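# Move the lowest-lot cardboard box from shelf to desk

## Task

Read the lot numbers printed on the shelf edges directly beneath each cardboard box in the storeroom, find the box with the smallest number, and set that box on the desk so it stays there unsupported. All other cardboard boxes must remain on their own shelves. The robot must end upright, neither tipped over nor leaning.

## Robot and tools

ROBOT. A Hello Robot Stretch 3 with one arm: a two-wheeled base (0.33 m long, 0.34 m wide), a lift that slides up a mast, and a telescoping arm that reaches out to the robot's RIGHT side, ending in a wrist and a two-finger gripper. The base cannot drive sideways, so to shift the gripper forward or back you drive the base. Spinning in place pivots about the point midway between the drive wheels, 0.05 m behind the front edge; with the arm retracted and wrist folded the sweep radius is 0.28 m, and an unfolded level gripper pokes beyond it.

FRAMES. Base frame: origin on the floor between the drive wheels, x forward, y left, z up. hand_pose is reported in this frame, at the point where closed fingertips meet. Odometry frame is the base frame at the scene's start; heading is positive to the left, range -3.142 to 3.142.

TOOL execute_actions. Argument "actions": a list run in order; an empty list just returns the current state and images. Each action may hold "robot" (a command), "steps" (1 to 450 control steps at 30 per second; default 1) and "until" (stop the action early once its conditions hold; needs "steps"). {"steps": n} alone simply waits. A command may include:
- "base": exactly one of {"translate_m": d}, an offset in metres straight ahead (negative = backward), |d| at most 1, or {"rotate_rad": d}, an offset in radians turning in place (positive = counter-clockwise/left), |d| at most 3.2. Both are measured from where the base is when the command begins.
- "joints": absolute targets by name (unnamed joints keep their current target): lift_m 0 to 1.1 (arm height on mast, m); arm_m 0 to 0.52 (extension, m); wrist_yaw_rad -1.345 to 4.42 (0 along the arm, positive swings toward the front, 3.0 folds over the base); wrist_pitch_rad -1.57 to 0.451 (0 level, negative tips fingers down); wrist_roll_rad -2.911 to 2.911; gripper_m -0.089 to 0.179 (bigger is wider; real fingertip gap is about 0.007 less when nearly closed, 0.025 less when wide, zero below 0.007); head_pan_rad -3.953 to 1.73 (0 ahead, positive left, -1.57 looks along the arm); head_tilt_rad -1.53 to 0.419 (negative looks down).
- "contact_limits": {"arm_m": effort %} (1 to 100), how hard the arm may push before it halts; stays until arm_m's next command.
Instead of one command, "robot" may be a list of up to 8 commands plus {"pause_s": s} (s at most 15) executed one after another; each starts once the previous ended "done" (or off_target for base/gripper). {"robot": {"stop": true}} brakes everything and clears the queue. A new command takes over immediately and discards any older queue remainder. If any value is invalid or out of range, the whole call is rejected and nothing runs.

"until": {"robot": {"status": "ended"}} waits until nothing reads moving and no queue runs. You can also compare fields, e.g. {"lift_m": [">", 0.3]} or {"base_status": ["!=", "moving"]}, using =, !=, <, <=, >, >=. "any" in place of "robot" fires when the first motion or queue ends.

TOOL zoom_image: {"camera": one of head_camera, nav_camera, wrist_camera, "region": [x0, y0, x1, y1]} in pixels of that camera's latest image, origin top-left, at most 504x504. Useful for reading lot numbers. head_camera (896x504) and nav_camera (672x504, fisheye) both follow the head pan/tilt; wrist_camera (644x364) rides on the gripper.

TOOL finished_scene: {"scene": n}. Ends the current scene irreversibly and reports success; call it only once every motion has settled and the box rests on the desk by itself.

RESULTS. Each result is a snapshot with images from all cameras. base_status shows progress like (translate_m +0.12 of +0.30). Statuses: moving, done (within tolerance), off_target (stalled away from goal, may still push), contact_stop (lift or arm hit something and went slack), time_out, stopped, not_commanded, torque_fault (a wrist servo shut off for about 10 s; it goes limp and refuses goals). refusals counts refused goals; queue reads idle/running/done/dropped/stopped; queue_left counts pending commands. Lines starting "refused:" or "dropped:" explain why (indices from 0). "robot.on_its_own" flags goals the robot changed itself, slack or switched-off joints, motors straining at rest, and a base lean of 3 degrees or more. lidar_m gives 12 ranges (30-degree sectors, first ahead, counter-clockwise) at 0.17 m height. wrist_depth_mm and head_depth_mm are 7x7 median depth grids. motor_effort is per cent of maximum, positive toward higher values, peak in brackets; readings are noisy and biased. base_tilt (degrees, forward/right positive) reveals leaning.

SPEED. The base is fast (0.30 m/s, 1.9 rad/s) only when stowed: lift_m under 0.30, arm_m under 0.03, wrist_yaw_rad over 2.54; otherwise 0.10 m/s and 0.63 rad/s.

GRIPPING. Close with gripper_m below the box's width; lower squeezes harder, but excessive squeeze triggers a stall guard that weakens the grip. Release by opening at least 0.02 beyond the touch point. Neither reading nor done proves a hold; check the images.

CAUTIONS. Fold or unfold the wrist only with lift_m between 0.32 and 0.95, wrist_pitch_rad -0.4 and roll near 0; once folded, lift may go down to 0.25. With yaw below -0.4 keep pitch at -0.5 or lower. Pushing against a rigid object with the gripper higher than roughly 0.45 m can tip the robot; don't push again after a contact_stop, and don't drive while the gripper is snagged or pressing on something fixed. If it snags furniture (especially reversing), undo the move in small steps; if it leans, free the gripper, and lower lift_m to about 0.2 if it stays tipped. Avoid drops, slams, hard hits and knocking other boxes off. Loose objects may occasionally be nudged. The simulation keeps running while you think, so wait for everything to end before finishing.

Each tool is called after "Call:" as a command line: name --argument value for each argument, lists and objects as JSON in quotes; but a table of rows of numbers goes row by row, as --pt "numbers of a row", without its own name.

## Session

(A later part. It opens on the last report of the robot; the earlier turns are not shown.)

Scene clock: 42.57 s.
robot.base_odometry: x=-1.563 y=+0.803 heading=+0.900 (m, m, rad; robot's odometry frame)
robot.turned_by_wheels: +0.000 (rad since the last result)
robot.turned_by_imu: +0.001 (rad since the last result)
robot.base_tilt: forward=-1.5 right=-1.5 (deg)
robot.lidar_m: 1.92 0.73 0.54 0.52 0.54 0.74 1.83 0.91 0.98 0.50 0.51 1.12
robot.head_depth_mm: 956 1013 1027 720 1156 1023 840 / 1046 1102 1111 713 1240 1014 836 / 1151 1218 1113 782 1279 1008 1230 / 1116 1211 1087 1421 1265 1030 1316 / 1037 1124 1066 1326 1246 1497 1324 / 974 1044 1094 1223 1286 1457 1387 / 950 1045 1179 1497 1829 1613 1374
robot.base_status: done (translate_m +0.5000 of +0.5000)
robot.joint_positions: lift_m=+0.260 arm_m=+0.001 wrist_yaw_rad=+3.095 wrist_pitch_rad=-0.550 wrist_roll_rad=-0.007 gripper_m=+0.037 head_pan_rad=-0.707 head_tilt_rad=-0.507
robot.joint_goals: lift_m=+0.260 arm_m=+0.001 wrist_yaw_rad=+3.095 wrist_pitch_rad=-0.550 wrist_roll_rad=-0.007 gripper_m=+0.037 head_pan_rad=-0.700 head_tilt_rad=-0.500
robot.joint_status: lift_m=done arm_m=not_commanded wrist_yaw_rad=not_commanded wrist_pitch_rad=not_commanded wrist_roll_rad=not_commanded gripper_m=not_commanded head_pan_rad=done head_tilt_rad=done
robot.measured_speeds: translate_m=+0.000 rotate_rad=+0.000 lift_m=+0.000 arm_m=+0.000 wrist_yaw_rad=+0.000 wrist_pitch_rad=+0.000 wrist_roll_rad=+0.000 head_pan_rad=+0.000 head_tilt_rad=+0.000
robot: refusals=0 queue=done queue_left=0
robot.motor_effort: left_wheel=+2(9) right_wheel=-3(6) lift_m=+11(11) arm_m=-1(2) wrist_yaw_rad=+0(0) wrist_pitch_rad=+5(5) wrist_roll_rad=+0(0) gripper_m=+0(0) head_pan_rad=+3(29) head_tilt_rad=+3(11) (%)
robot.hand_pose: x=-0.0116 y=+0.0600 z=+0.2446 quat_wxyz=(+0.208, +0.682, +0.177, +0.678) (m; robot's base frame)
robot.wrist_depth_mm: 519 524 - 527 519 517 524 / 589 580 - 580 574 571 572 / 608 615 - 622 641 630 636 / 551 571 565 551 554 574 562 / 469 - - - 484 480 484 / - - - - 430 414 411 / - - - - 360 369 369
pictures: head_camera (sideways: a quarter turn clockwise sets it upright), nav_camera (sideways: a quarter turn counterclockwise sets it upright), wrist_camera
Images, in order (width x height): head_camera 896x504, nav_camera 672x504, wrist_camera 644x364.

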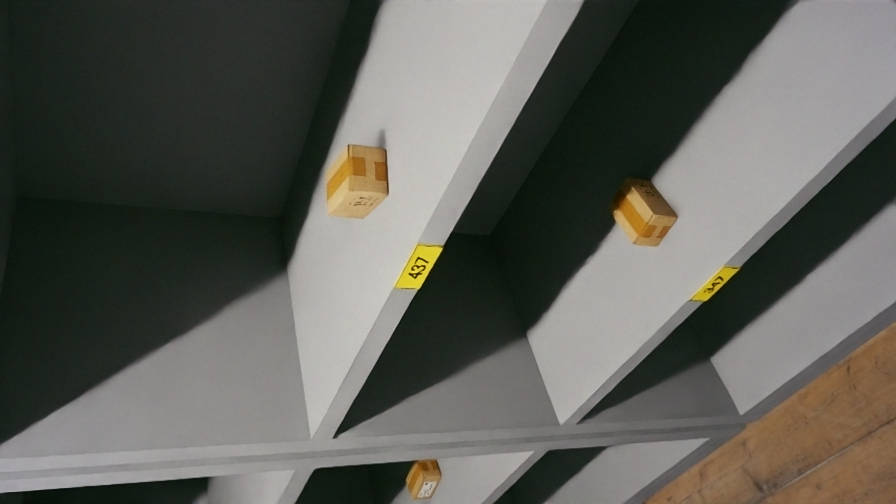

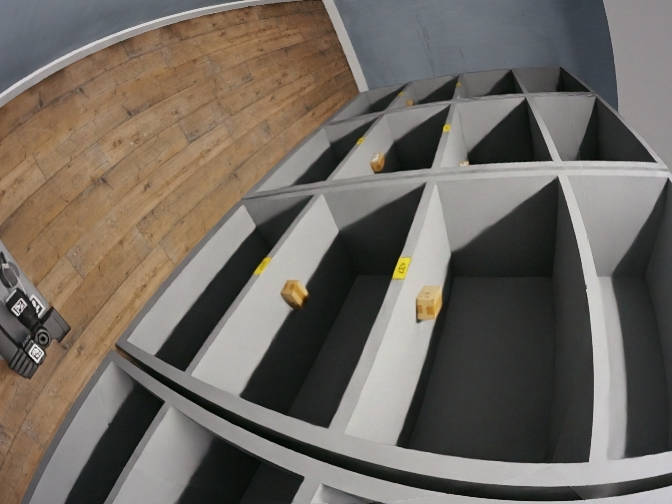

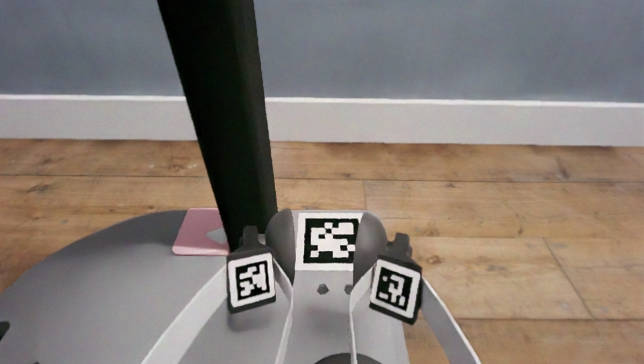

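437, 347. Continue to units 3 and 4.

Call:
execute_actions --actions '[{"robot":[{"base":{"translate_m":0.85},"joints":{"head_tilt_rad":-0.45,"head_pan_rad":-0.5}}],"steps":450,"until":{"robot":{"status":"ended"}}}]'

Scene clock: 47.17 s.
robot.base_odometry: x=-1.035 y=+1.469 heading=+0.900 (m, m, rad; robot's odometry frame)
robot.turned_by_wheels: +0.000 (rad since the last result)
robot.turned_by_imu: +0.001 (rad since the last result)
robot.base_tilt: forward=-1.2 right=-1.5 (deg)
robot.lidar_m: 1.89 0.71 0.52 0.51 0.53 0.73 2.09 0.84 0.97 0.60 0.53 1.21
robot.head_depth_mm: 1022 1209 1216 811 1296 1082 877 / 1078 1270 1326 852 1387 1065 924 / 1107 1208 1243 1395 1376 1090 1348 / 1052 1143 1196 1334 1362 1550 1376 / 1084 1151 1235 1341 1455 1558 1445 / 1820 1966 2073 2095 2140 1756 1433 / 1771 1899 2018 2186 2258 1747 1423
robot.base_status: done (translate_m +0.8500 of +0.8500)
robot.joint_positions: lift_m=+0.260 arm_m=+0.001 wrist_yaw_rad=+3.095 wrist_pitch_rad=-0.550 wrist_roll_rad=-0.007 gripper_m=+0.037 head_pan_rad=-0.507 head_tilt_rad=-0.457
robot.joint_goals: lift_m=+0.260 arm_m=+0.001 wrist_yaw_rad=+3.095 wrist_pitch_rad=-0.550 wrist_roll_rad=-0.007 gripper_m=+0.037 head_pan_rad=-0.500 head_tilt_rad=-0.450
robot.joint_status: lift_m=done arm_m=not_commanded wrist_yaw_rad=not_commanded wrist_pitch_rad=not_commanded wrist_roll_rad=not_commanded gripper_m=not_commanded head_pan_rad=done head_tilt_rad=done
robot.measured_speeds: translate_m=+0.000 rotate_rad=+0.000 lift_m=+0.000 arm_m=+0.000 wrist_yaw_rad=+0.000 wrist_pitch_rad=+0.000 wrist_roll_rad=+0.000 head_pan_rad=+0.000 head_tilt_rad=+0.000
robot: refusals=0 queue=done queue_left=0
robot.motor_effort: left_wheel=+1(8) right_wheel=-3(7) lift_m=+11(11) arm_m=-2(2) wrist_yaw_rad=-1(0) wrist_pitch_rad=+4(5) wrist_roll_rad=+0(0) gripper_m=+0(0) head_pan_rad=+4(24) head_tilt_rad=+3(8) (%)
robot.hand_pose: x=-0.0116 y=+0.0600 z=+0.2446 quat_wxyz=(+0.208, +0.682, +0.177, +0.678) (m; robot's base frame)
robot.wrist_depth_mm: 516 509 - 514 518 511 503 / 580 562 - 556 556 562 564 / 627 632 - 621 627 620 605 / 555 562 568 574 565 565 573 / 478 - - - 480 480 483 / - - - - 430 417 418 / - - - - 355 368 369
pictures: head_camera (sideways: a quarter turn clockwise sets it upright), nav_camera (sideways: a quarter turn counterclockwise sets it upright), wrist_camera
Images, in order (width x height): head_camera 896x504, nav_camera 672x504, wrist_camera 644x364.

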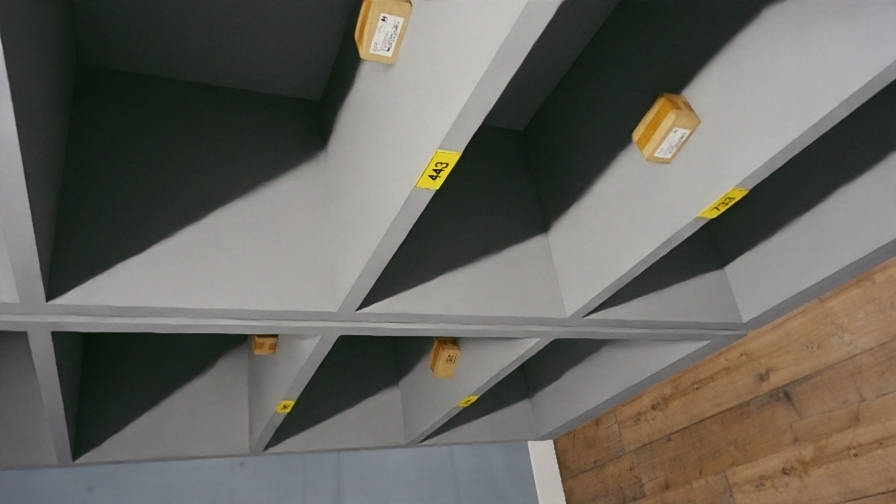

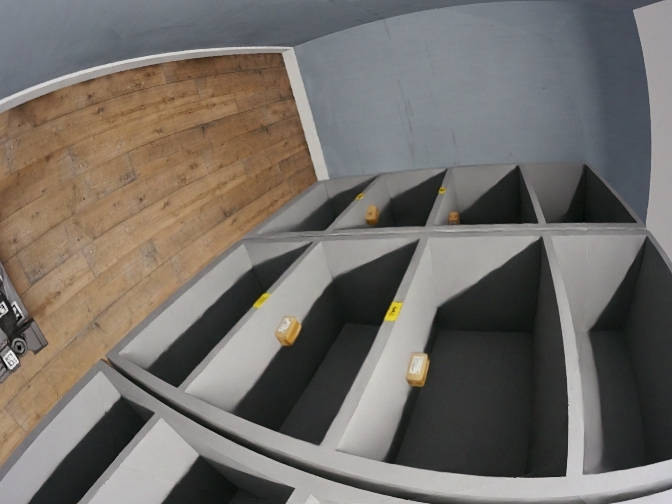

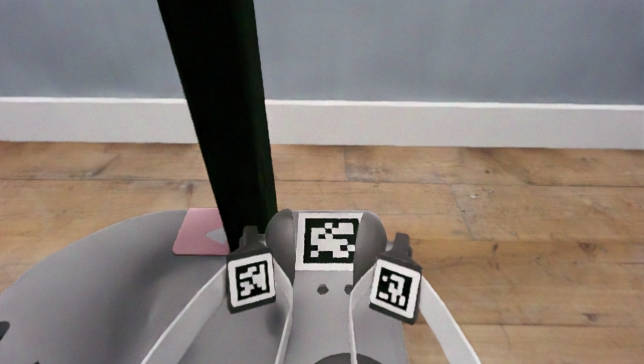

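Call:
zoom_image --camera "head_camera" --region '[265, 385, 305, 425]'

Call:
zoom_image --camera "head_camera" --region '[450, 385, 490, 420]'

Call:
zoom_image --camera "head_camera" --region '[690, 175, 760, 230]'

Region (265, 385, 305, 425) of head_camera's 896x504 image, scaled by 12.600, with more detail than that image has.

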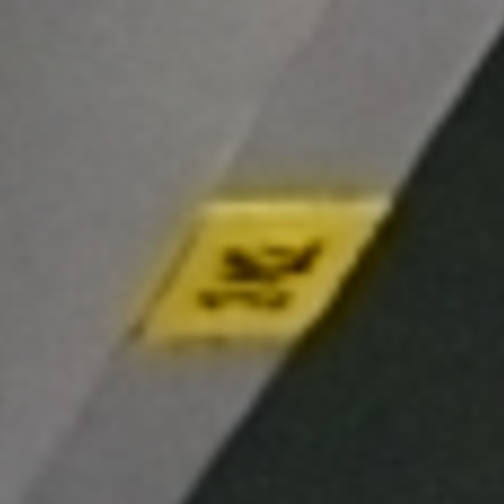

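Region (450, 385, 490, 420) of head_camera's 896x504 image, scaled by 12.600, with more detail than that image has; it fills the top 441 rows of this view, and the rest is white.

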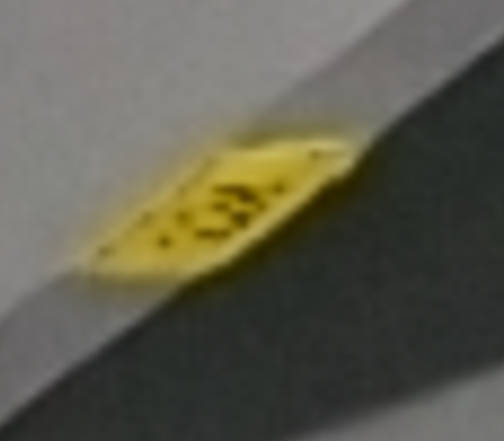

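Region (690, 175, 760, 230) of head_camera's 896x504 image, scaled by 7.200, with more detail than that image has; it fills the top 396 rows of this view, and the rest is white.

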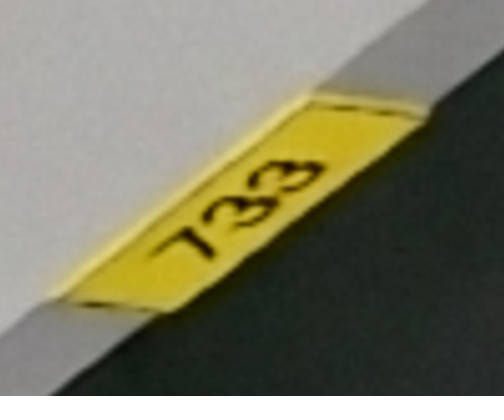

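Call:
execute_actions --actions '[{"robot":[{"base":{"translate_m":0.6},"joints":{"head_tilt_rad":-0.6,"head_pan_rad":-0.75}}],"steps":450,"until":{"robot":{"status":"ended"}}}]'

Scene clock: 50.90 s.
robot.base_odometry: x=-0.662 y=+1.939 heading=+0.900 (m, m, rad; robot's odometry frame)
robot.turned_by_wheels: +0.000 (rad since the last result)
robot.turned_by_imu: +0.001 (rad since the last result)
robot.base_tilt: forward=-1.4 right=-1.7 (deg)
robot.lidar_m: 1.49 0.71 0.52 0.50 0.52 0.72 2.06 1.35 0.61 0.96 0.72 0.73
robot.head_depth_mm: 720 818 866 636 1160 945 806 / 651 732 797 690 1084 933 1175 / 603 662 729 842 992 956 1249 / 646 696 749 829 924 1040 1206 / 1383 1387 986 1455 1166 1423 1281 / 1435 1340 1696 1369 1666 1502 1300 / 1347 1323 1570 1540 1775 1532 1301
robot.base_status: done (translate_m +0.6000 of +0.6000)
robot.joint_positions: lift_m=+0.260 arm_m=+0.001 wrist_yaw_rad=+3.095 wrist_pitch_rad=-0.550 wrist_roll_rad=-0.007 gripper_m=+0.037 head_pan_rad=-0.743 head_tilt_rad=-0.593
robot.joint_goals: lift_m=+0.260 arm_m=+0.001 wrist_yaw_rad=+3.095 wrist_pitch_rad=-0.550 wrist_roll_rad=-0.007 gripper_m=+0.037 head_pan_rad=-0.750 head_tilt_rad=-0.600
robot.joint_status: lift_m=done arm_m=not_commanded wrist_yaw_rad=not_commanded wrist_pitch_rad=not_commanded wrist_roll_rad=not_commanded gripper_m=not_commanded head_pan_rad=done head_tilt_rad=done
robot.measured_speeds: translate_m=+0.000 rotate_rad=+0.000 lift_m=+0.000 arm_m=+0.000 wrist_yaw_rad=+0.000 wrist_pitch_rad=+0.000 wrist_roll_rad=+0.000 head_pan_rad=+0.000 head_tilt_rad=+0.000
robot: refusals=0 queue=done queue_left=0
robot.motor_effort: left_wheel=+2(8) right_wheel=-3(7) lift_m=+11(11) arm_m=-1(2) wrist_yaw_rad=+0(0) wrist_pitch_rad=+5(5) wrist_roll_rad=+0(0) gripper_m=+0(0) head_pan_rad=-5(28) head_tilt_rad=-3(15) (%)
robot.hand_pose: x=-0.0116 y=+0.0600 z=+0.2446 quat_wxyz=(+0.208, +0.682, +0.177, +0.678) (m; robot's base frame)
robot.wrist_depth_mm: 502 511 - 504 507 508 496 / 564 558 - 557 551 553 544 / 618 625 - 615 614 618 612 / 559 558 570 550 560 568 558 / 467 - - - 475 476 481 / - - - - 429 419 414 / - - - - 360 369 367
pictures: head_camera (sideways: a quarter turn clockwise sets it upright), nav_camera (sideways: a quarter turn counterclockwise sets it upright), wrist_camera
Images, in order (width x height): head_camera 896x504, nav_camera 672x504, wrist_camera 644x364.

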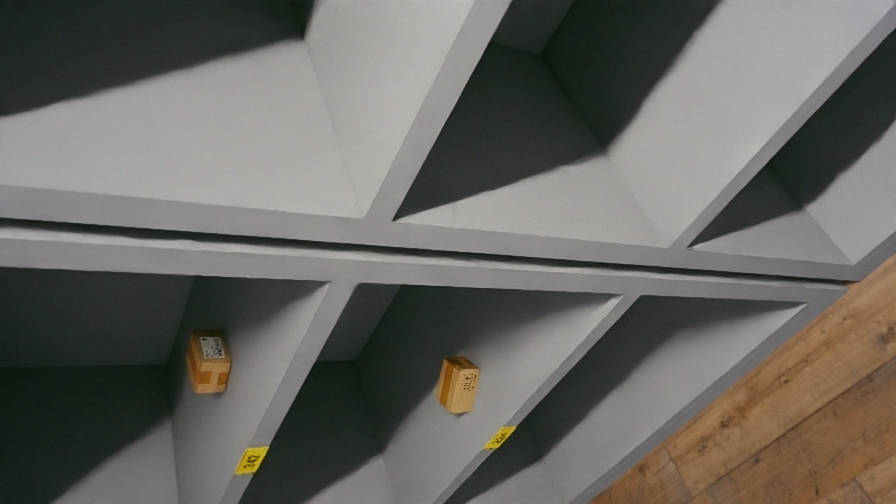

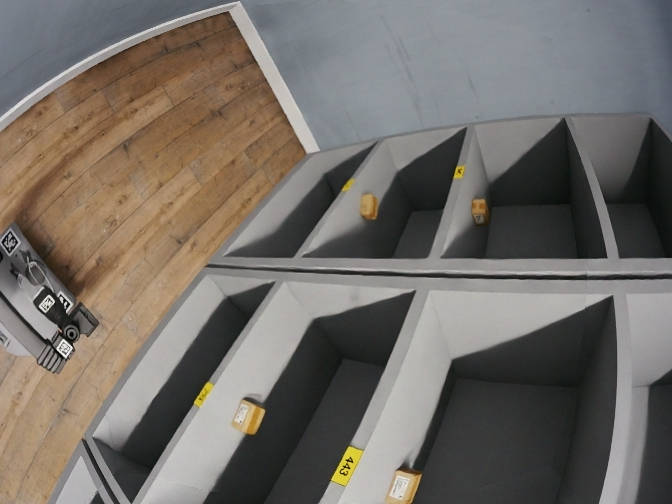

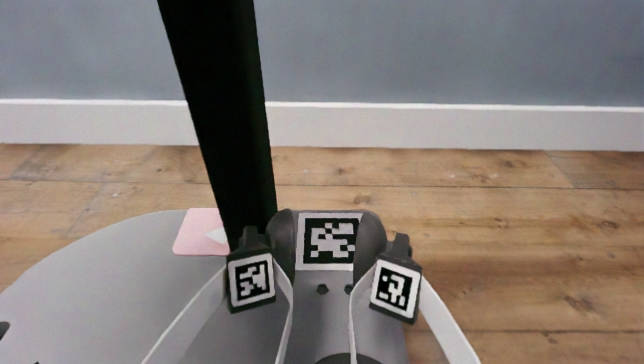

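Call:
zoom_image --camera "head_camera" --region '[430, 345, 530, 460]'

Call:
zoom_image --camera "head_camera" --region '[225, 435, 285, 485]'

Region (430, 345, 530, 460) of head_camera's 896x504 image, scaled by 4.383, with more detail than that image has; it fills the left 438 columns of this view, and the rest is white.

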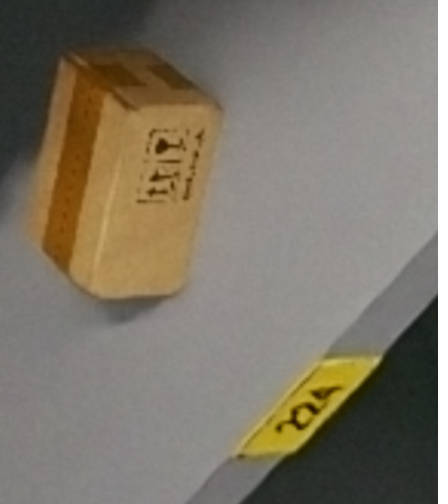

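Region (225, 435, 285, 485) of head_camera's 896x504 image, scaled by 8.400, with more detail than that image has.

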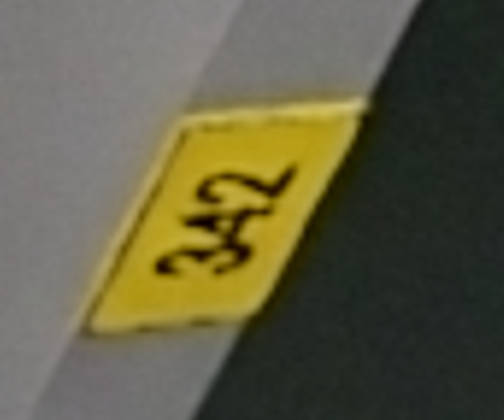

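Call:
execute_actions --actions '[{"robot":[{"base":{"translate_m":1.0},"joints":{"head_tilt_rad":-0.8,"head_pan_rad":-1.57}},{"joints":{"lift_m":0.62,"wrist_pitch_rad":-0.4,"wrist_roll_rad":0.0}},{"joints":{"wrist_yaw_rad":0.0,"gripper_m":0.179}},{"joints":{"wrist_pitch_rad":-0.2}}],"steps":450,"until":{"robot":{"status":"ended"}}}]'

Scene clock: 64.10 s.
robot.base_odometry: x=-0.041 y=+2.723 heading=+0.900 (m, m, rad; robot's odometry frame)
robot.turned_by_wheels: +0.000 (rad since the last result)
robot.turned_by_imu: +0.004 (rad since the last result)
robot.base_tilt: forward=-1.5 right=-1.5 (deg)
robot.lidar_m: 0.49 0.51 0.51 0.49 0.51 0.70 2.01 1.37 0.66 0.97 0.69 0.51
robot.head_depth_mm: 847 752 586 1134 957 1156 1186 / 848 741 598 1135 944 1284 1197 / 851 730 591 1124 940 1246 1191 / 853 651 583 1113 917 1290 - / 856 676 595 1105 906 1274 1184 / 849 697 591 1091 917 1269 1182 / 848 685 582 1086 910 1265 1179
robot.base_status: done (translate_m +1.0000 of +1.0000)
robot.joint_positions: lift_m=+0.620 arm_m=+0.001 wrist_yaw_rad=+0.002 wrist_pitch_rad=-0.224 wrist_roll_rad=-0.005 gripper_m=+0.179 head_pan_rad=-1.563 head_tilt_rad=-0.790
robot.joint_goals: lift_m=+0.620 arm_m=+0.001 wrist_yaw_rad=+0.000 wrist_pitch_rad=-0.200 wrist_roll_rad=+0.000 gripper_m=+0.179 head_pan_rad=-1.570 head_tilt_rad=-0.800
robot.joint_status: lift_m=done arm_m=not_commanded wrist_yaw_rad=done wrist_pitch_rad=done wrist_roll_rad=done gripper_m=done head_pan_rad=done head_tilt_rad=done
robot.measured_speeds: translate_m=+0.000 rotate_rad=+0.000 lift_m=+0.000 arm_m=+0.000 wrist_yaw_rad=+0.000 wrist_pitch_rad=+0.000 wrist_roll_rad=+0.000 head_pan_rad=+0.000 head_tilt_rad=+0.000
robot: refusals=0 queue=done queue_left=0
robot.motor_effort: left_wheel=+1(8) right_wheel=-3(7) lift_m=+25(25) arm_m=-1(2) wrist_yaw_rad=-3(4) wrist_pitch_rad=+8(8) wrist_roll_rad=+3(4) gripper_m=+0(82) head_pan_rad=-4(51) head_tilt_rad=-4(19) (%)
robot.hand_pose: x=-0.0210 y=-0.3900 z=+0.6777 quat_wxyz=(+0.705, +0.080, -0.700, -0.079) (m; robot's base frame)
robot.wrist_depth_mm: 508 660 661 658 652 625 461 / 516 689 708 701 670 660 466 / 527 721 762 726 732 706 462 / 526 589 584 607 620 605 455 / 412 438 428 421 436 471 427 / 363 357 359 349 347 351 364 / 555 745 808 810 835 629 384
pictures: head_camera (sideways: a quarter turn clockwise sets it upright), nav_camera (sideways: a quarter turn counterclockwise sets it upright), wrist_camera
Images, in order (width x height): head_camera 896x504, nav_camera 672x504, wrist_camera 644x364.

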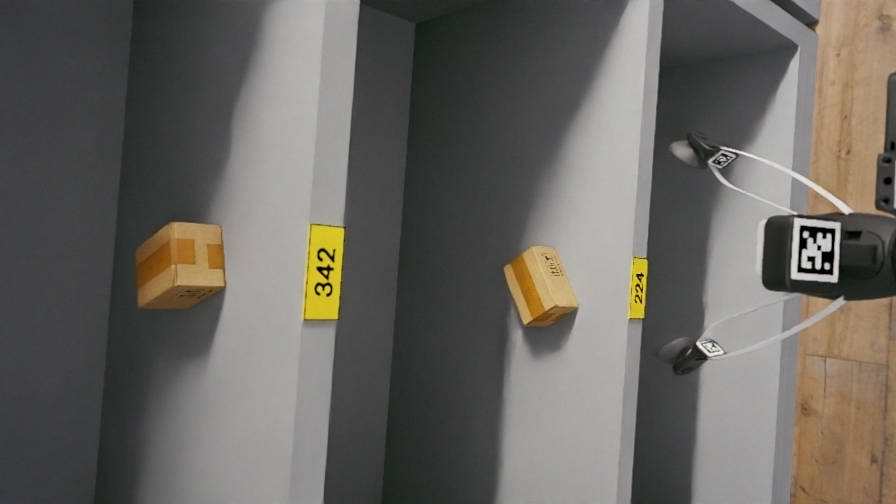

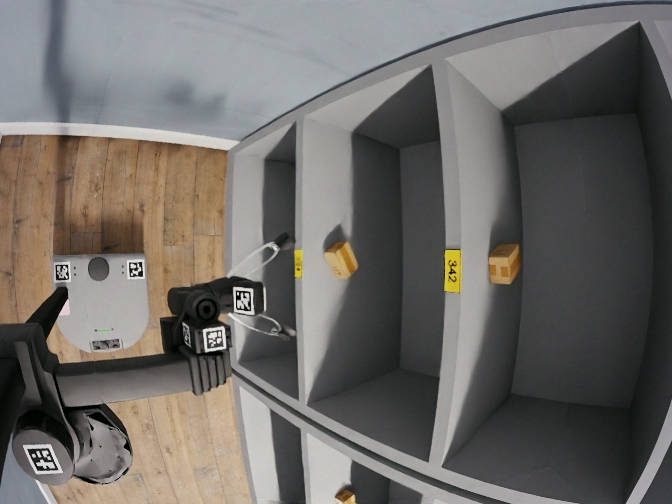

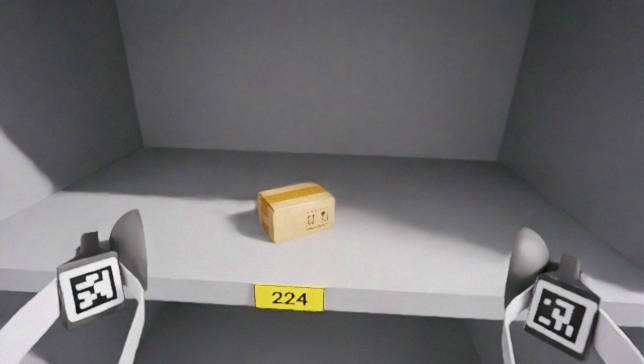

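Call:
zoom_image --camera "head_camera" --region '[480, 220, 680, 360]'

Call:
zoom_image --camera "wrist_camera" --region '[220, 160, 380, 320]'

Region (480, 220, 680, 360) of head_camera's 896x504 image, scaled by 2.520, with more detail than that image has; it fills the top 353 rows of this view, and the rest is white.

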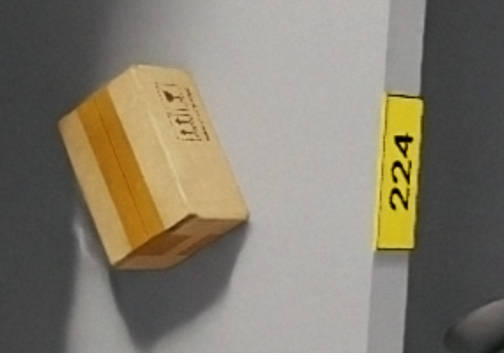

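Region (220, 160, 380, 320) of wrist_camera's 644x364 image, scaled by 3.150.

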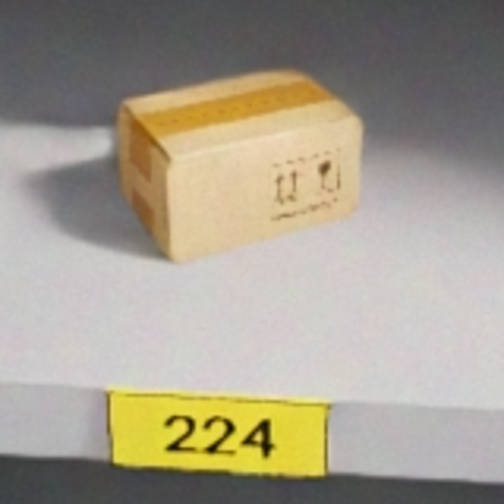

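Call:
execute_actions --actions '[{"robot":[{"base":{"translate_m":-0.07},"joints":{"lift_m":0.55,"wrist_yaw_rad":0.5,"arm_m":0.12,"head_tilt_rad":-0.9}}],"steps":450,"until":{"robot":{"status":"ended"}}}]'

Scene clock: 67.70 s.
robot.base_odometry: x=-0.084 y=+2.668 heading=+0.900 (m, m, rad; robot's odometry frame)
robot.turned_by_wheels: +0.000 (rad since the last result)
robot.turned_by_imu: +0.001 (rad since the last result)
robot.base_tilt: forward=-1.3 right=-1.7 (deg)
robot.lidar_m: 0.56 0.58 0.51 0.49 0.51 0.70 2.01 1.37 0.62 0.97 0.73 0.58
robot.head_depth_mm: 789 597 1062 983 935 1243 1180 / 777 591 1136 1028 937 1262 1197 / 765 583 1142 1016 1318 - 1165 / 754 575 1143 1007 1323 - 1163 / 639 569 1129 954 912 1250 1151 / 699 561 1130 987 1299 1250 1148 / 717 570 1134 979 1308 1246 1144
robot.base_status: done (translate_m -0.0700 of -0.0700)
robot.joint_positions: lift_m=+0.550 arm_m=+0.120 wrist_yaw_rad=+0.499 wrist_pitch_rad=-0.223 wrist_roll_rad=-0.005 gripper_m=+0.179 head_pan_rad=-1.563 head_tilt_rad=-0.889
robot.joint_goals: lift_m=+0.550 arm_m=+0.120 wrist_yaw_rad=+0.500 wrist_pitch_rad=-0.200 wrist_roll_rad=+0.000 gripper_m=+0.179 head_pan_rad=-1.570 head_tilt_rad=-0.900
robot.joint_status: lift_m=done arm_m=done wrist_yaw_rad=done wrist_pitch_rad=done wrist_roll_rad=done gripper_m=done head_pan_rad=done head_tilt_rad=done
robot.measured_speeds: translate_m=+0.000 rotate_rad=+0.000 lift_m=+0.000 arm_m=+0.000 wrist_yaw_rad=+0.000 wrist_pitch_rad=+0.000 wrist_roll_rad=+0.000 head_pan_rad=+0.000 head_tilt_rad=+0.000
robot: refusals=0 queue=done queue_left=0
robot.motor_effort: left_wheel=+2(3) right_wheel=-2(6) lift_m=+11(23) arm_m=+3(3) wrist_yaw_rad=+2(3) wrist_pitch_rad=+8(8) wrist_roll_rad=+3(3) gripper_m=+1(0) head_pan_rad=-5(4) head_tilt_rad=-5(14) (%)
robot.hand_pose: x=+0.0955 y=-0.4794 z=+0.6091 quat_wxyz=(+0.702, +0.249, -0.659, +0.098) (m; robot's base frame)
robot.wrist_depth_mm: 370 444 584 646 561 496 443 / 394 462 611 677 584 518 457 / 409 478 607 674 600 539 479 / 427 417 415 423 306 450 451 / 445 370 311 312 286 317 325 / 442 579 661 254 249 249 256 / 500 575 706 729 215 203 209
pictures: head_camera (sideways: a quarter turn clockwise sets it upright), nav_camera (sideways: a quarter turn counterclockwise sets it upright), wrist_camera
Images, in order (width x height): head_camera 896x504, nav_camera 672x504, wrist_camera 644x364.

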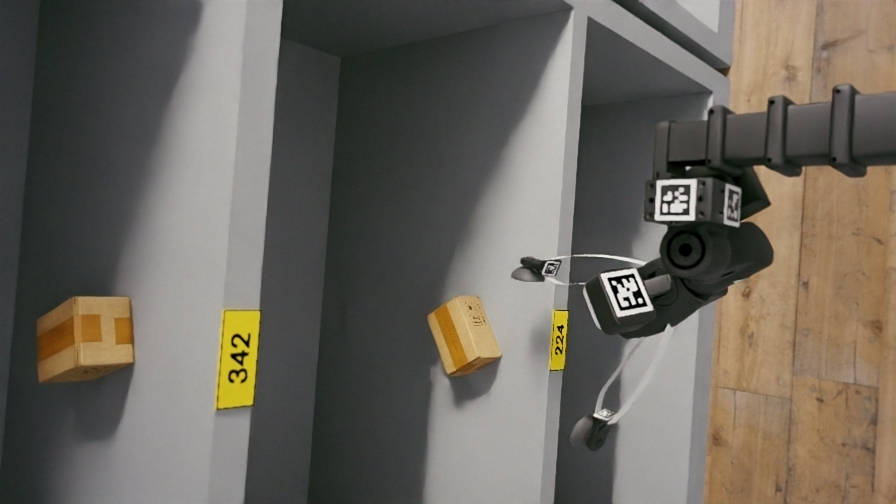

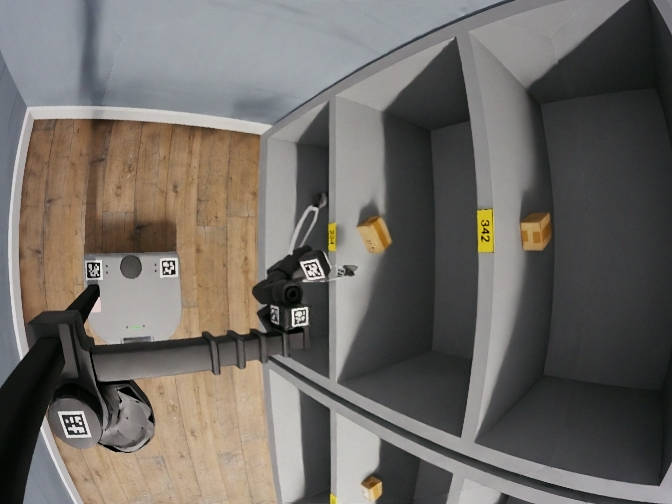

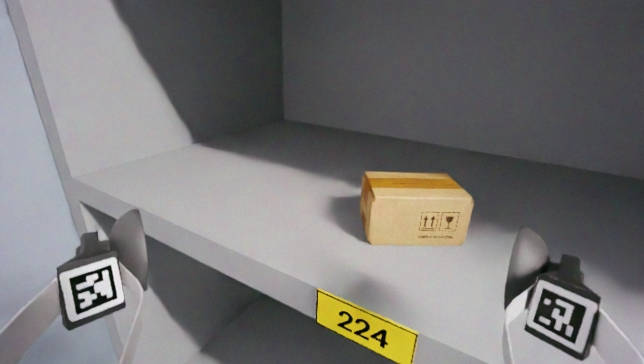

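Call:
execute_actions --actions '[{"robot":[{"base":{"translate_m":-0.012},"joints":{"lift_m":0.527,"arm_m":0.21}}],"steps":450,"until":{"robot":{"status":"ended"}}}]'

Scene clock: 69.70 s.
robot.base_odometry: x=-0.092 y=+2.658 heading=+0.900 (m, m, rad; robot's odometry frame)
robot.turned_by_wheels: +0.000 (rad since the last result)
robot.turned_by_imu: +0.001 (rad since the last result)
robot.base_tilt: forward=-1.5 right=-1.5 (deg)
robot.lidar_m: 0.57 0.59 0.51 0.49 0.51 0.70 2.01 1.36 0.61 0.98 0.74 0.59
robot.head_depth_mm: 792 596 1025 984 926 1248 1183 / 776 589 1136 1020 936 1256 1187 / 764 582 1140 1010 909 1253 1165 / 751 575 1132 1007 907 1250 1161 / 685 567 1130 958 1310 1248 1157 / 693 561 1136 987 1325 1258 1152 / 716 568 1131 980 1312 1251 1145
robot.base_status: done (translate_m -0.0120 of -0.0120)
robot.joint_positions: lift_m=+0.527 arm_m=+0.210 wrist_yaw_rad=+0.499 wrist_pitch_rad=-0.223 wrist_roll_rad=-0.005 gripper_m=+0.179 head_pan_rad=-1.563 head_tilt_rad=-0.889
robot.joint_goals: lift_m=+0.527 arm_m=+0.210 wrist_yaw_rad=+0.500 wrist_pitch_rad=-0.200 wrist_roll_rad=+0.000 gripper_m=+0.179 head_pan_rad=-1.570 head_tilt_rad=-0.900
robot.joint_status: lift_m=done arm_m=done wrist_yaw_rad=done wrist_pitch_rad=done wrist_roll_rad=done gripper_m=done head_pan_rad=done head_tilt_rad=done
robot.measured_speeds: translate_m=+0.000 rotate_rad=+0.000 lift_m=+0.000 arm_m=+0.000 wrist_yaw_rad=+0.000 wrist_pitch_rad=+0.000 wrist_roll_rad=+0.000 head_pan_rad=+0.000 head_tilt_rad=+0.000
robot: refusals=0 queue=done queue_left=0
robot.motor_effort: left_wheel=+2(2) right_wheel=-2(8) lift_m=+11(9) arm_m=+3(3) wrist_yaw_rad=+2(1) wrist_pitch_rad=+7(7) wrist_roll_rad=+3(3) gripper_m=+1(0) head_pan_rad=-4(4) head_tilt_rad=-4(4) (%)
robot.hand_pose: x=+0.0956 y=-0.5694 z=+0.5861 quat_wxyz=(+0.702, +0.249, -0.659, +0.098) (m; robot's base frame)
robot.wrist_depth_mm: 377 455 587 548 490 419 375 / 391 464 615 576 497 438 391 / 398 476 560 577 514 463 414 / 346 352 363 338 353 385 390 / 273 273 263 210 210 290 279 / 409 205 207 210 212 214 222 / 479 518 177 173 174 176 180
pictures: head_camera (sideways: a quarter turn clockwise sets it upright), nav_camera (sideways: a quarter turn counterclockwise sets it upright), wrist_camera
Images, in order (width x height): head_camera 896x504, nav_camera 672x504, wrist_camera 644x364.

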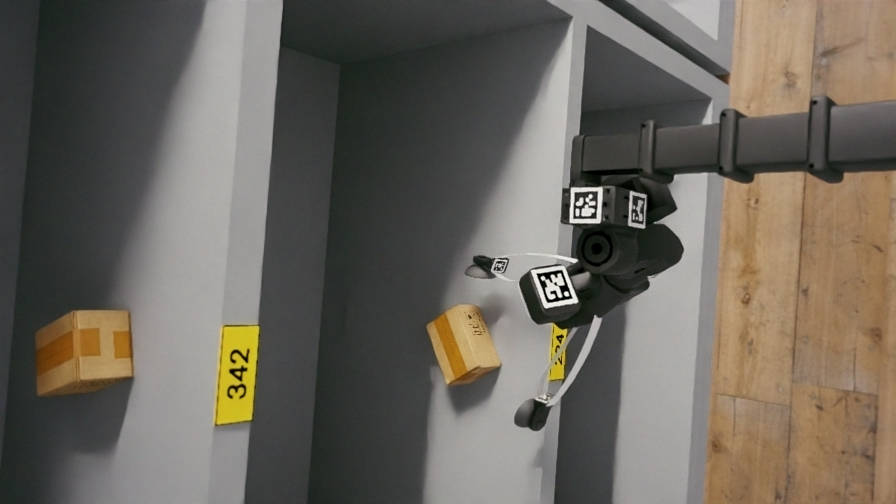

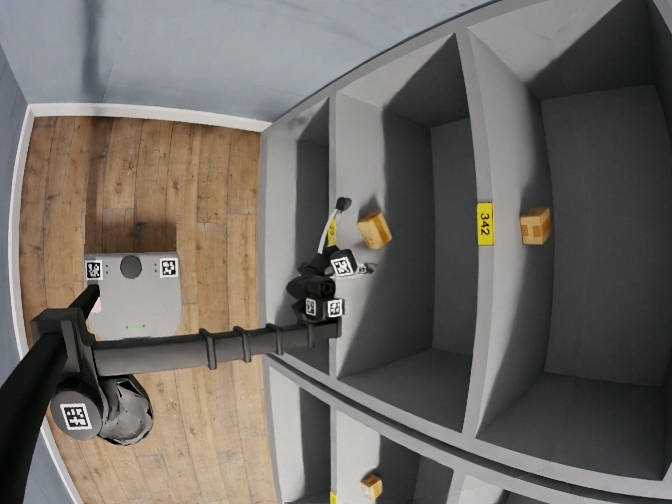

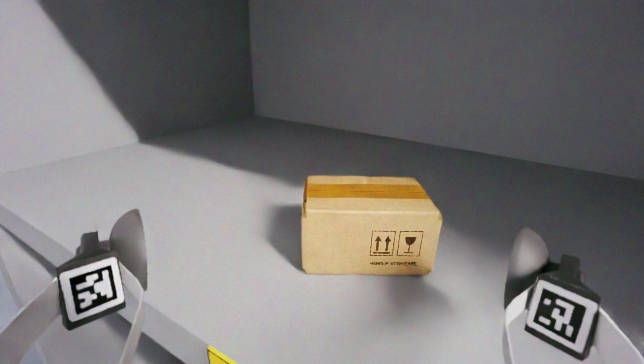

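Call:
execute_actions --actions '[{"robot":[{"joints":{"lift_m":0.511,"arm_m":0.25}},{"joints":{"arm_m":0.305},"base":{"translate_m":0.014}}],"steps":450,"until":{"robot":{"status":"ended"}}}]'

Scene clock: 72.50 s.
robot.base_odometry: x=-0.083 y=+2.669 heading=+0.900 (m, m, rad; robot's odometry frame)
robot.turned_by_wheels: +0.000 (rad since the last result)
robot.turned_by_imu: +0.001 (rad since the last result)
robot.base_tilt: forward=-1.5 right=-1.6 (deg)
robot.lidar_m: 0.56 0.58 0.51 0.49 0.51 0.70 2.01 1.37 0.62 0.97 0.73 0.58
robot.head_depth_mm: 788 597 1073 989 940 1248 1189 / 776 591 1136 1022 933 1260 1176 / 763 582 1144 1021 - 1264 1170 / 753 575 1127 1021 1350 1268 1156 / 626 567 1126 996 1321 1253 1153 / 724 561 1137 1009 1305 1258 1147 / 716 570 1133 979 1312 1253 1142
robot.base_status: done (translate_m +0.0140 of +0.0140)
robot.joint_positions: lift_m=+0.511 arm_m=+0.305 wrist_yaw_rad=+0.499 wrist_pitch_rad=-0.223 wrist_roll_rad=-0.005 gripper_m=+0.179 head_pan_rad=-1.563 head_tilt_rad=-0.889
robot.joint_goals: lift_m=+0.511 arm_m=+0.305 wrist_yaw_rad=+0.500 wrist_pitch_rad=-0.200 wrist_roll_rad=+0.000 gripper_m=+0.179 head_pan_rad=-1.570 head_tilt_rad=-0.900
robot.joint_status: lift_m=done arm_m=done wrist_yaw_rad=done wrist_pitch_rad=done wrist_roll_rad=done gripper_m=done head_pan_rad=done head_tilt_rad=done
robot.measured_speeds: translate_m=+0.000 rotate_rad=+0.000 lift_m=+0.000 arm_m=+0.000 wrist_yaw_rad=+0.000 wrist_pitch_rad=+0.000 wrist_roll_rad=+0.000 head_pan_rad=+0.000 head_tilt_rad=+0.000
robot: refusals=0 queue=done queue_left=0
robot.motor_effort: left_wheel=+1(5) right_wheel=-3(6) lift_m=+11(8) arm_m=+4(4) wrist_yaw_rad=+1(1) wrist_pitch_rad=+8(7) wrist_roll_rad=+3(3) gripper_m=+0(0) head_pan_rad=-5(4) head_tilt_rad=-4(5) (%)
robot.hand_pose: x=+0.0956 y=-0.6644 z=+0.5701 quat_wxyz=(+0.702, +0.249, -0.659, +0.098) (m; robot's base frame)
robot.wrist_depth_mm: 367 442 525 455 396 341 309 / 376 461 549 482 411 362 320 / 383 442 506 477 433 371 336 / 314 316 326 327 333 336 331 / 227 242 152 145 226 257 246 / - 182 115 116 120 189 198 / 144 150 122 122 125 156 161
pictures: head_camera (sideways: a quarter turn clockwise sets it upright), nav_camera (sideways: a quarter turn counterclockwise sets it upright), wrist_camera
Images, in order (width x height): head_camera 896x504, nav_camera 672x504, wrist_camera 644x364.

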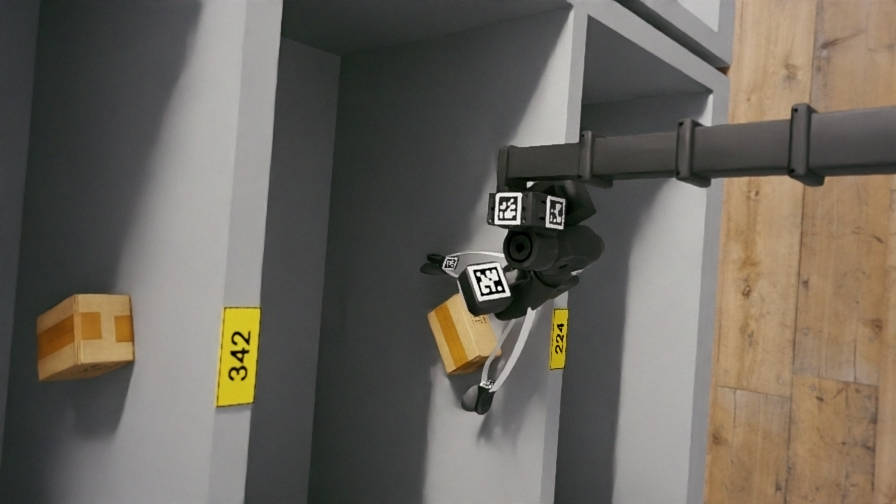

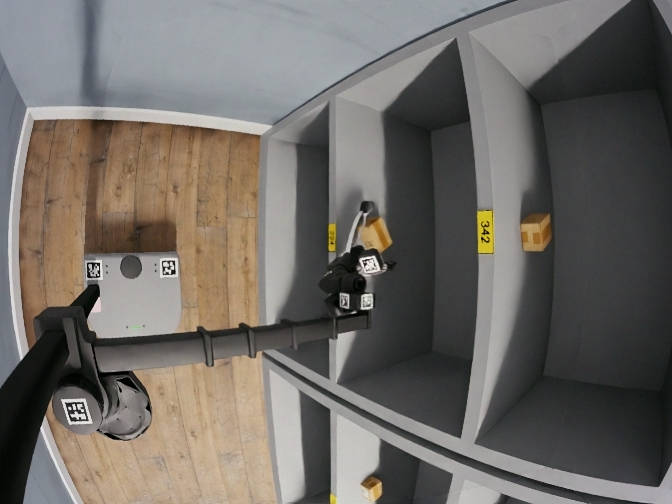

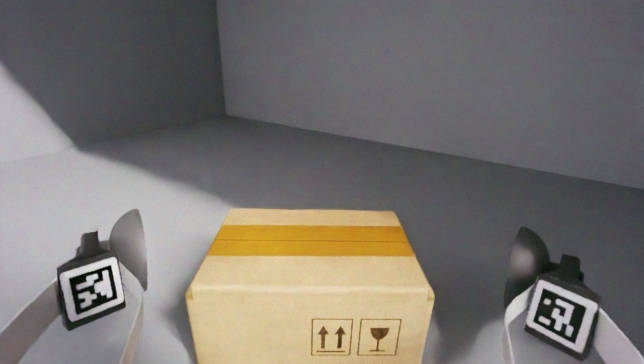

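Call:
execute_actions --actions '[{"robot":[{"joints":{"lift_m":0.497}},{"joints":{"gripper_m":0.10}}],"steps":450,"until":{"robot":{"status":"ended"}}}]'

Scene clock: 75.57 s.
robot.base_odometry: x=-0.083 y=+2.669 heading=+0.900 (m, m, rad; robot's odometry frame)
robot.turned_by_wheels: +0.000 (rad since the last result)
robot.turned_by_imu: +0.001 (rad since the last result)
robot.base_tilt: forward=-1.5 right=-1.5 (deg)
robot.lidar_m: 0.56 0.58 0.51 0.49 0.51 0.70 2.01 1.37 0.62 0.97 0.73 0.58
robot.head_depth_mm: 792 599 1066 990 937 1247 1187 / 779 590 1139 1026 934 1264 1179 / 765 582 1145 1016 - 1267 1169 / 753 575 1135 1031 1353 1260 1161 / 626 567 1129 950 1328 1250 1161 / 721 561 1138 987 1297 1255 1149 / 717 569 1138 978 1313 1246 1143
robot.base_status: done (translate_m +0.0140 of +0.0140)
robot.joint_positions: lift_m=+0.497 arm_m=+0.305 wrist_yaw_rad=+0.499 wrist_pitch_rad=-0.218 wrist_roll_rad=-0.005 gripper_m=+0.100 head_pan_rad=-1.563 head_tilt_rad=-0.889
robot.joint_goals: lift_m=+0.497 arm_m=+0.305 wrist_yaw_rad=+0.500 wrist_pitch_rad=-0.200 wrist_roll_rad=+0.000 gripper_m=+0.100 head_pan_rad=-1.570 head_tilt_rad=-0.900
robot.joint_status: lift_m=done arm_m=done wrist_yaw_rad=done wrist_pitch_rad=done wrist_roll_rad=done gripper_m=done head_pan_rad=done head_tilt_rad=done
robot.measured_speeds: translate_m=+0.000 rotate_rad=+0.000 lift_m=+0.000 arm_m=+0.000 wrist_yaw_rad=+0.000 wrist_pitch_rad=+0.000 wrist_roll_rad=+0.000 head_pan_rad=+0.000 head_tilt_rad=+0.000
robot: refusals=0 queue=done queue_left=0
robot.motor_effort: left_wheel=+1(1) right_wheel=-2(3) lift_m=+11(11) arm_m=+3(3) wrist_yaw_rad=+2(1) wrist_pitch_rad=+6(7) wrist_roll_rad=+3(3) gripper_m=-6(80) head_pan_rad=-4(4) head_tilt_rad=-4(5) (%)
robot.hand_pose: x=+0.0957 y=-0.6647 z=+0.5571 quat_wxyz=(+0.702, +0.248, -0.660, +0.099) (m; robot's base frame)
robot.wrist_depth_mm: 370 442 518 456 395 347 306 / 372 460 551 475 412 364 320 / 374 442 457 480 431 382 333 / 280 286 286 168 303 307 315 / 205 210 120 122 123 220 223 / 162 170 115 120 127 176 173 / 140 134 127 129 134 136 141
pictures: head_camera (sideways: a quarter turn clockwise sets it upright), nav_camera (sideways: a quarter turn counterclockwise sets it upright), wrist_camera
Images, in order (width x height): head_camera 896x504, nav_camera 672x504, wrist_camera 644x364.

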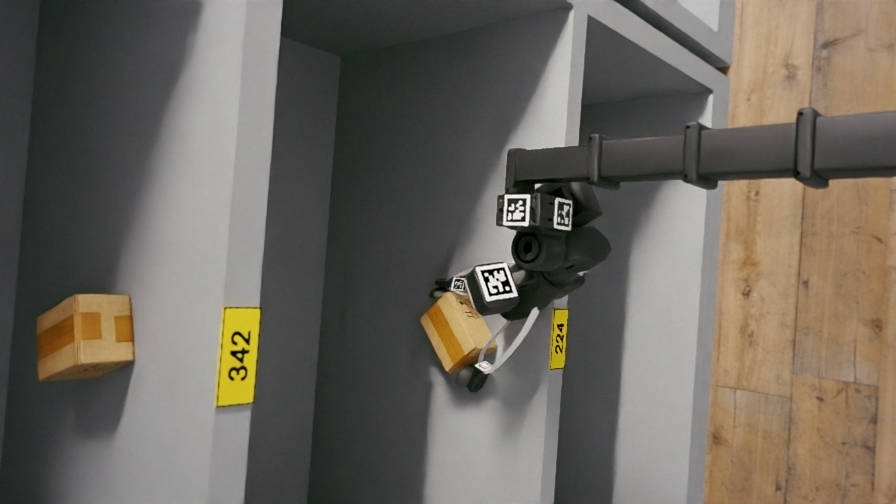

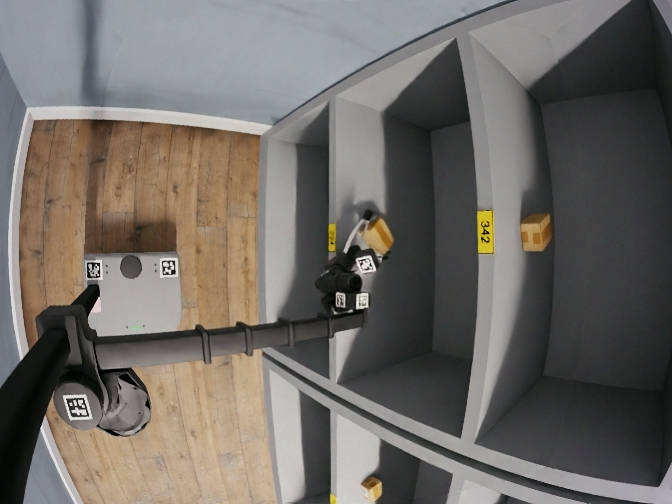

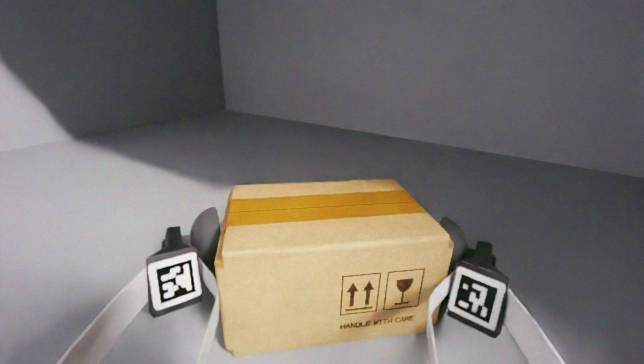

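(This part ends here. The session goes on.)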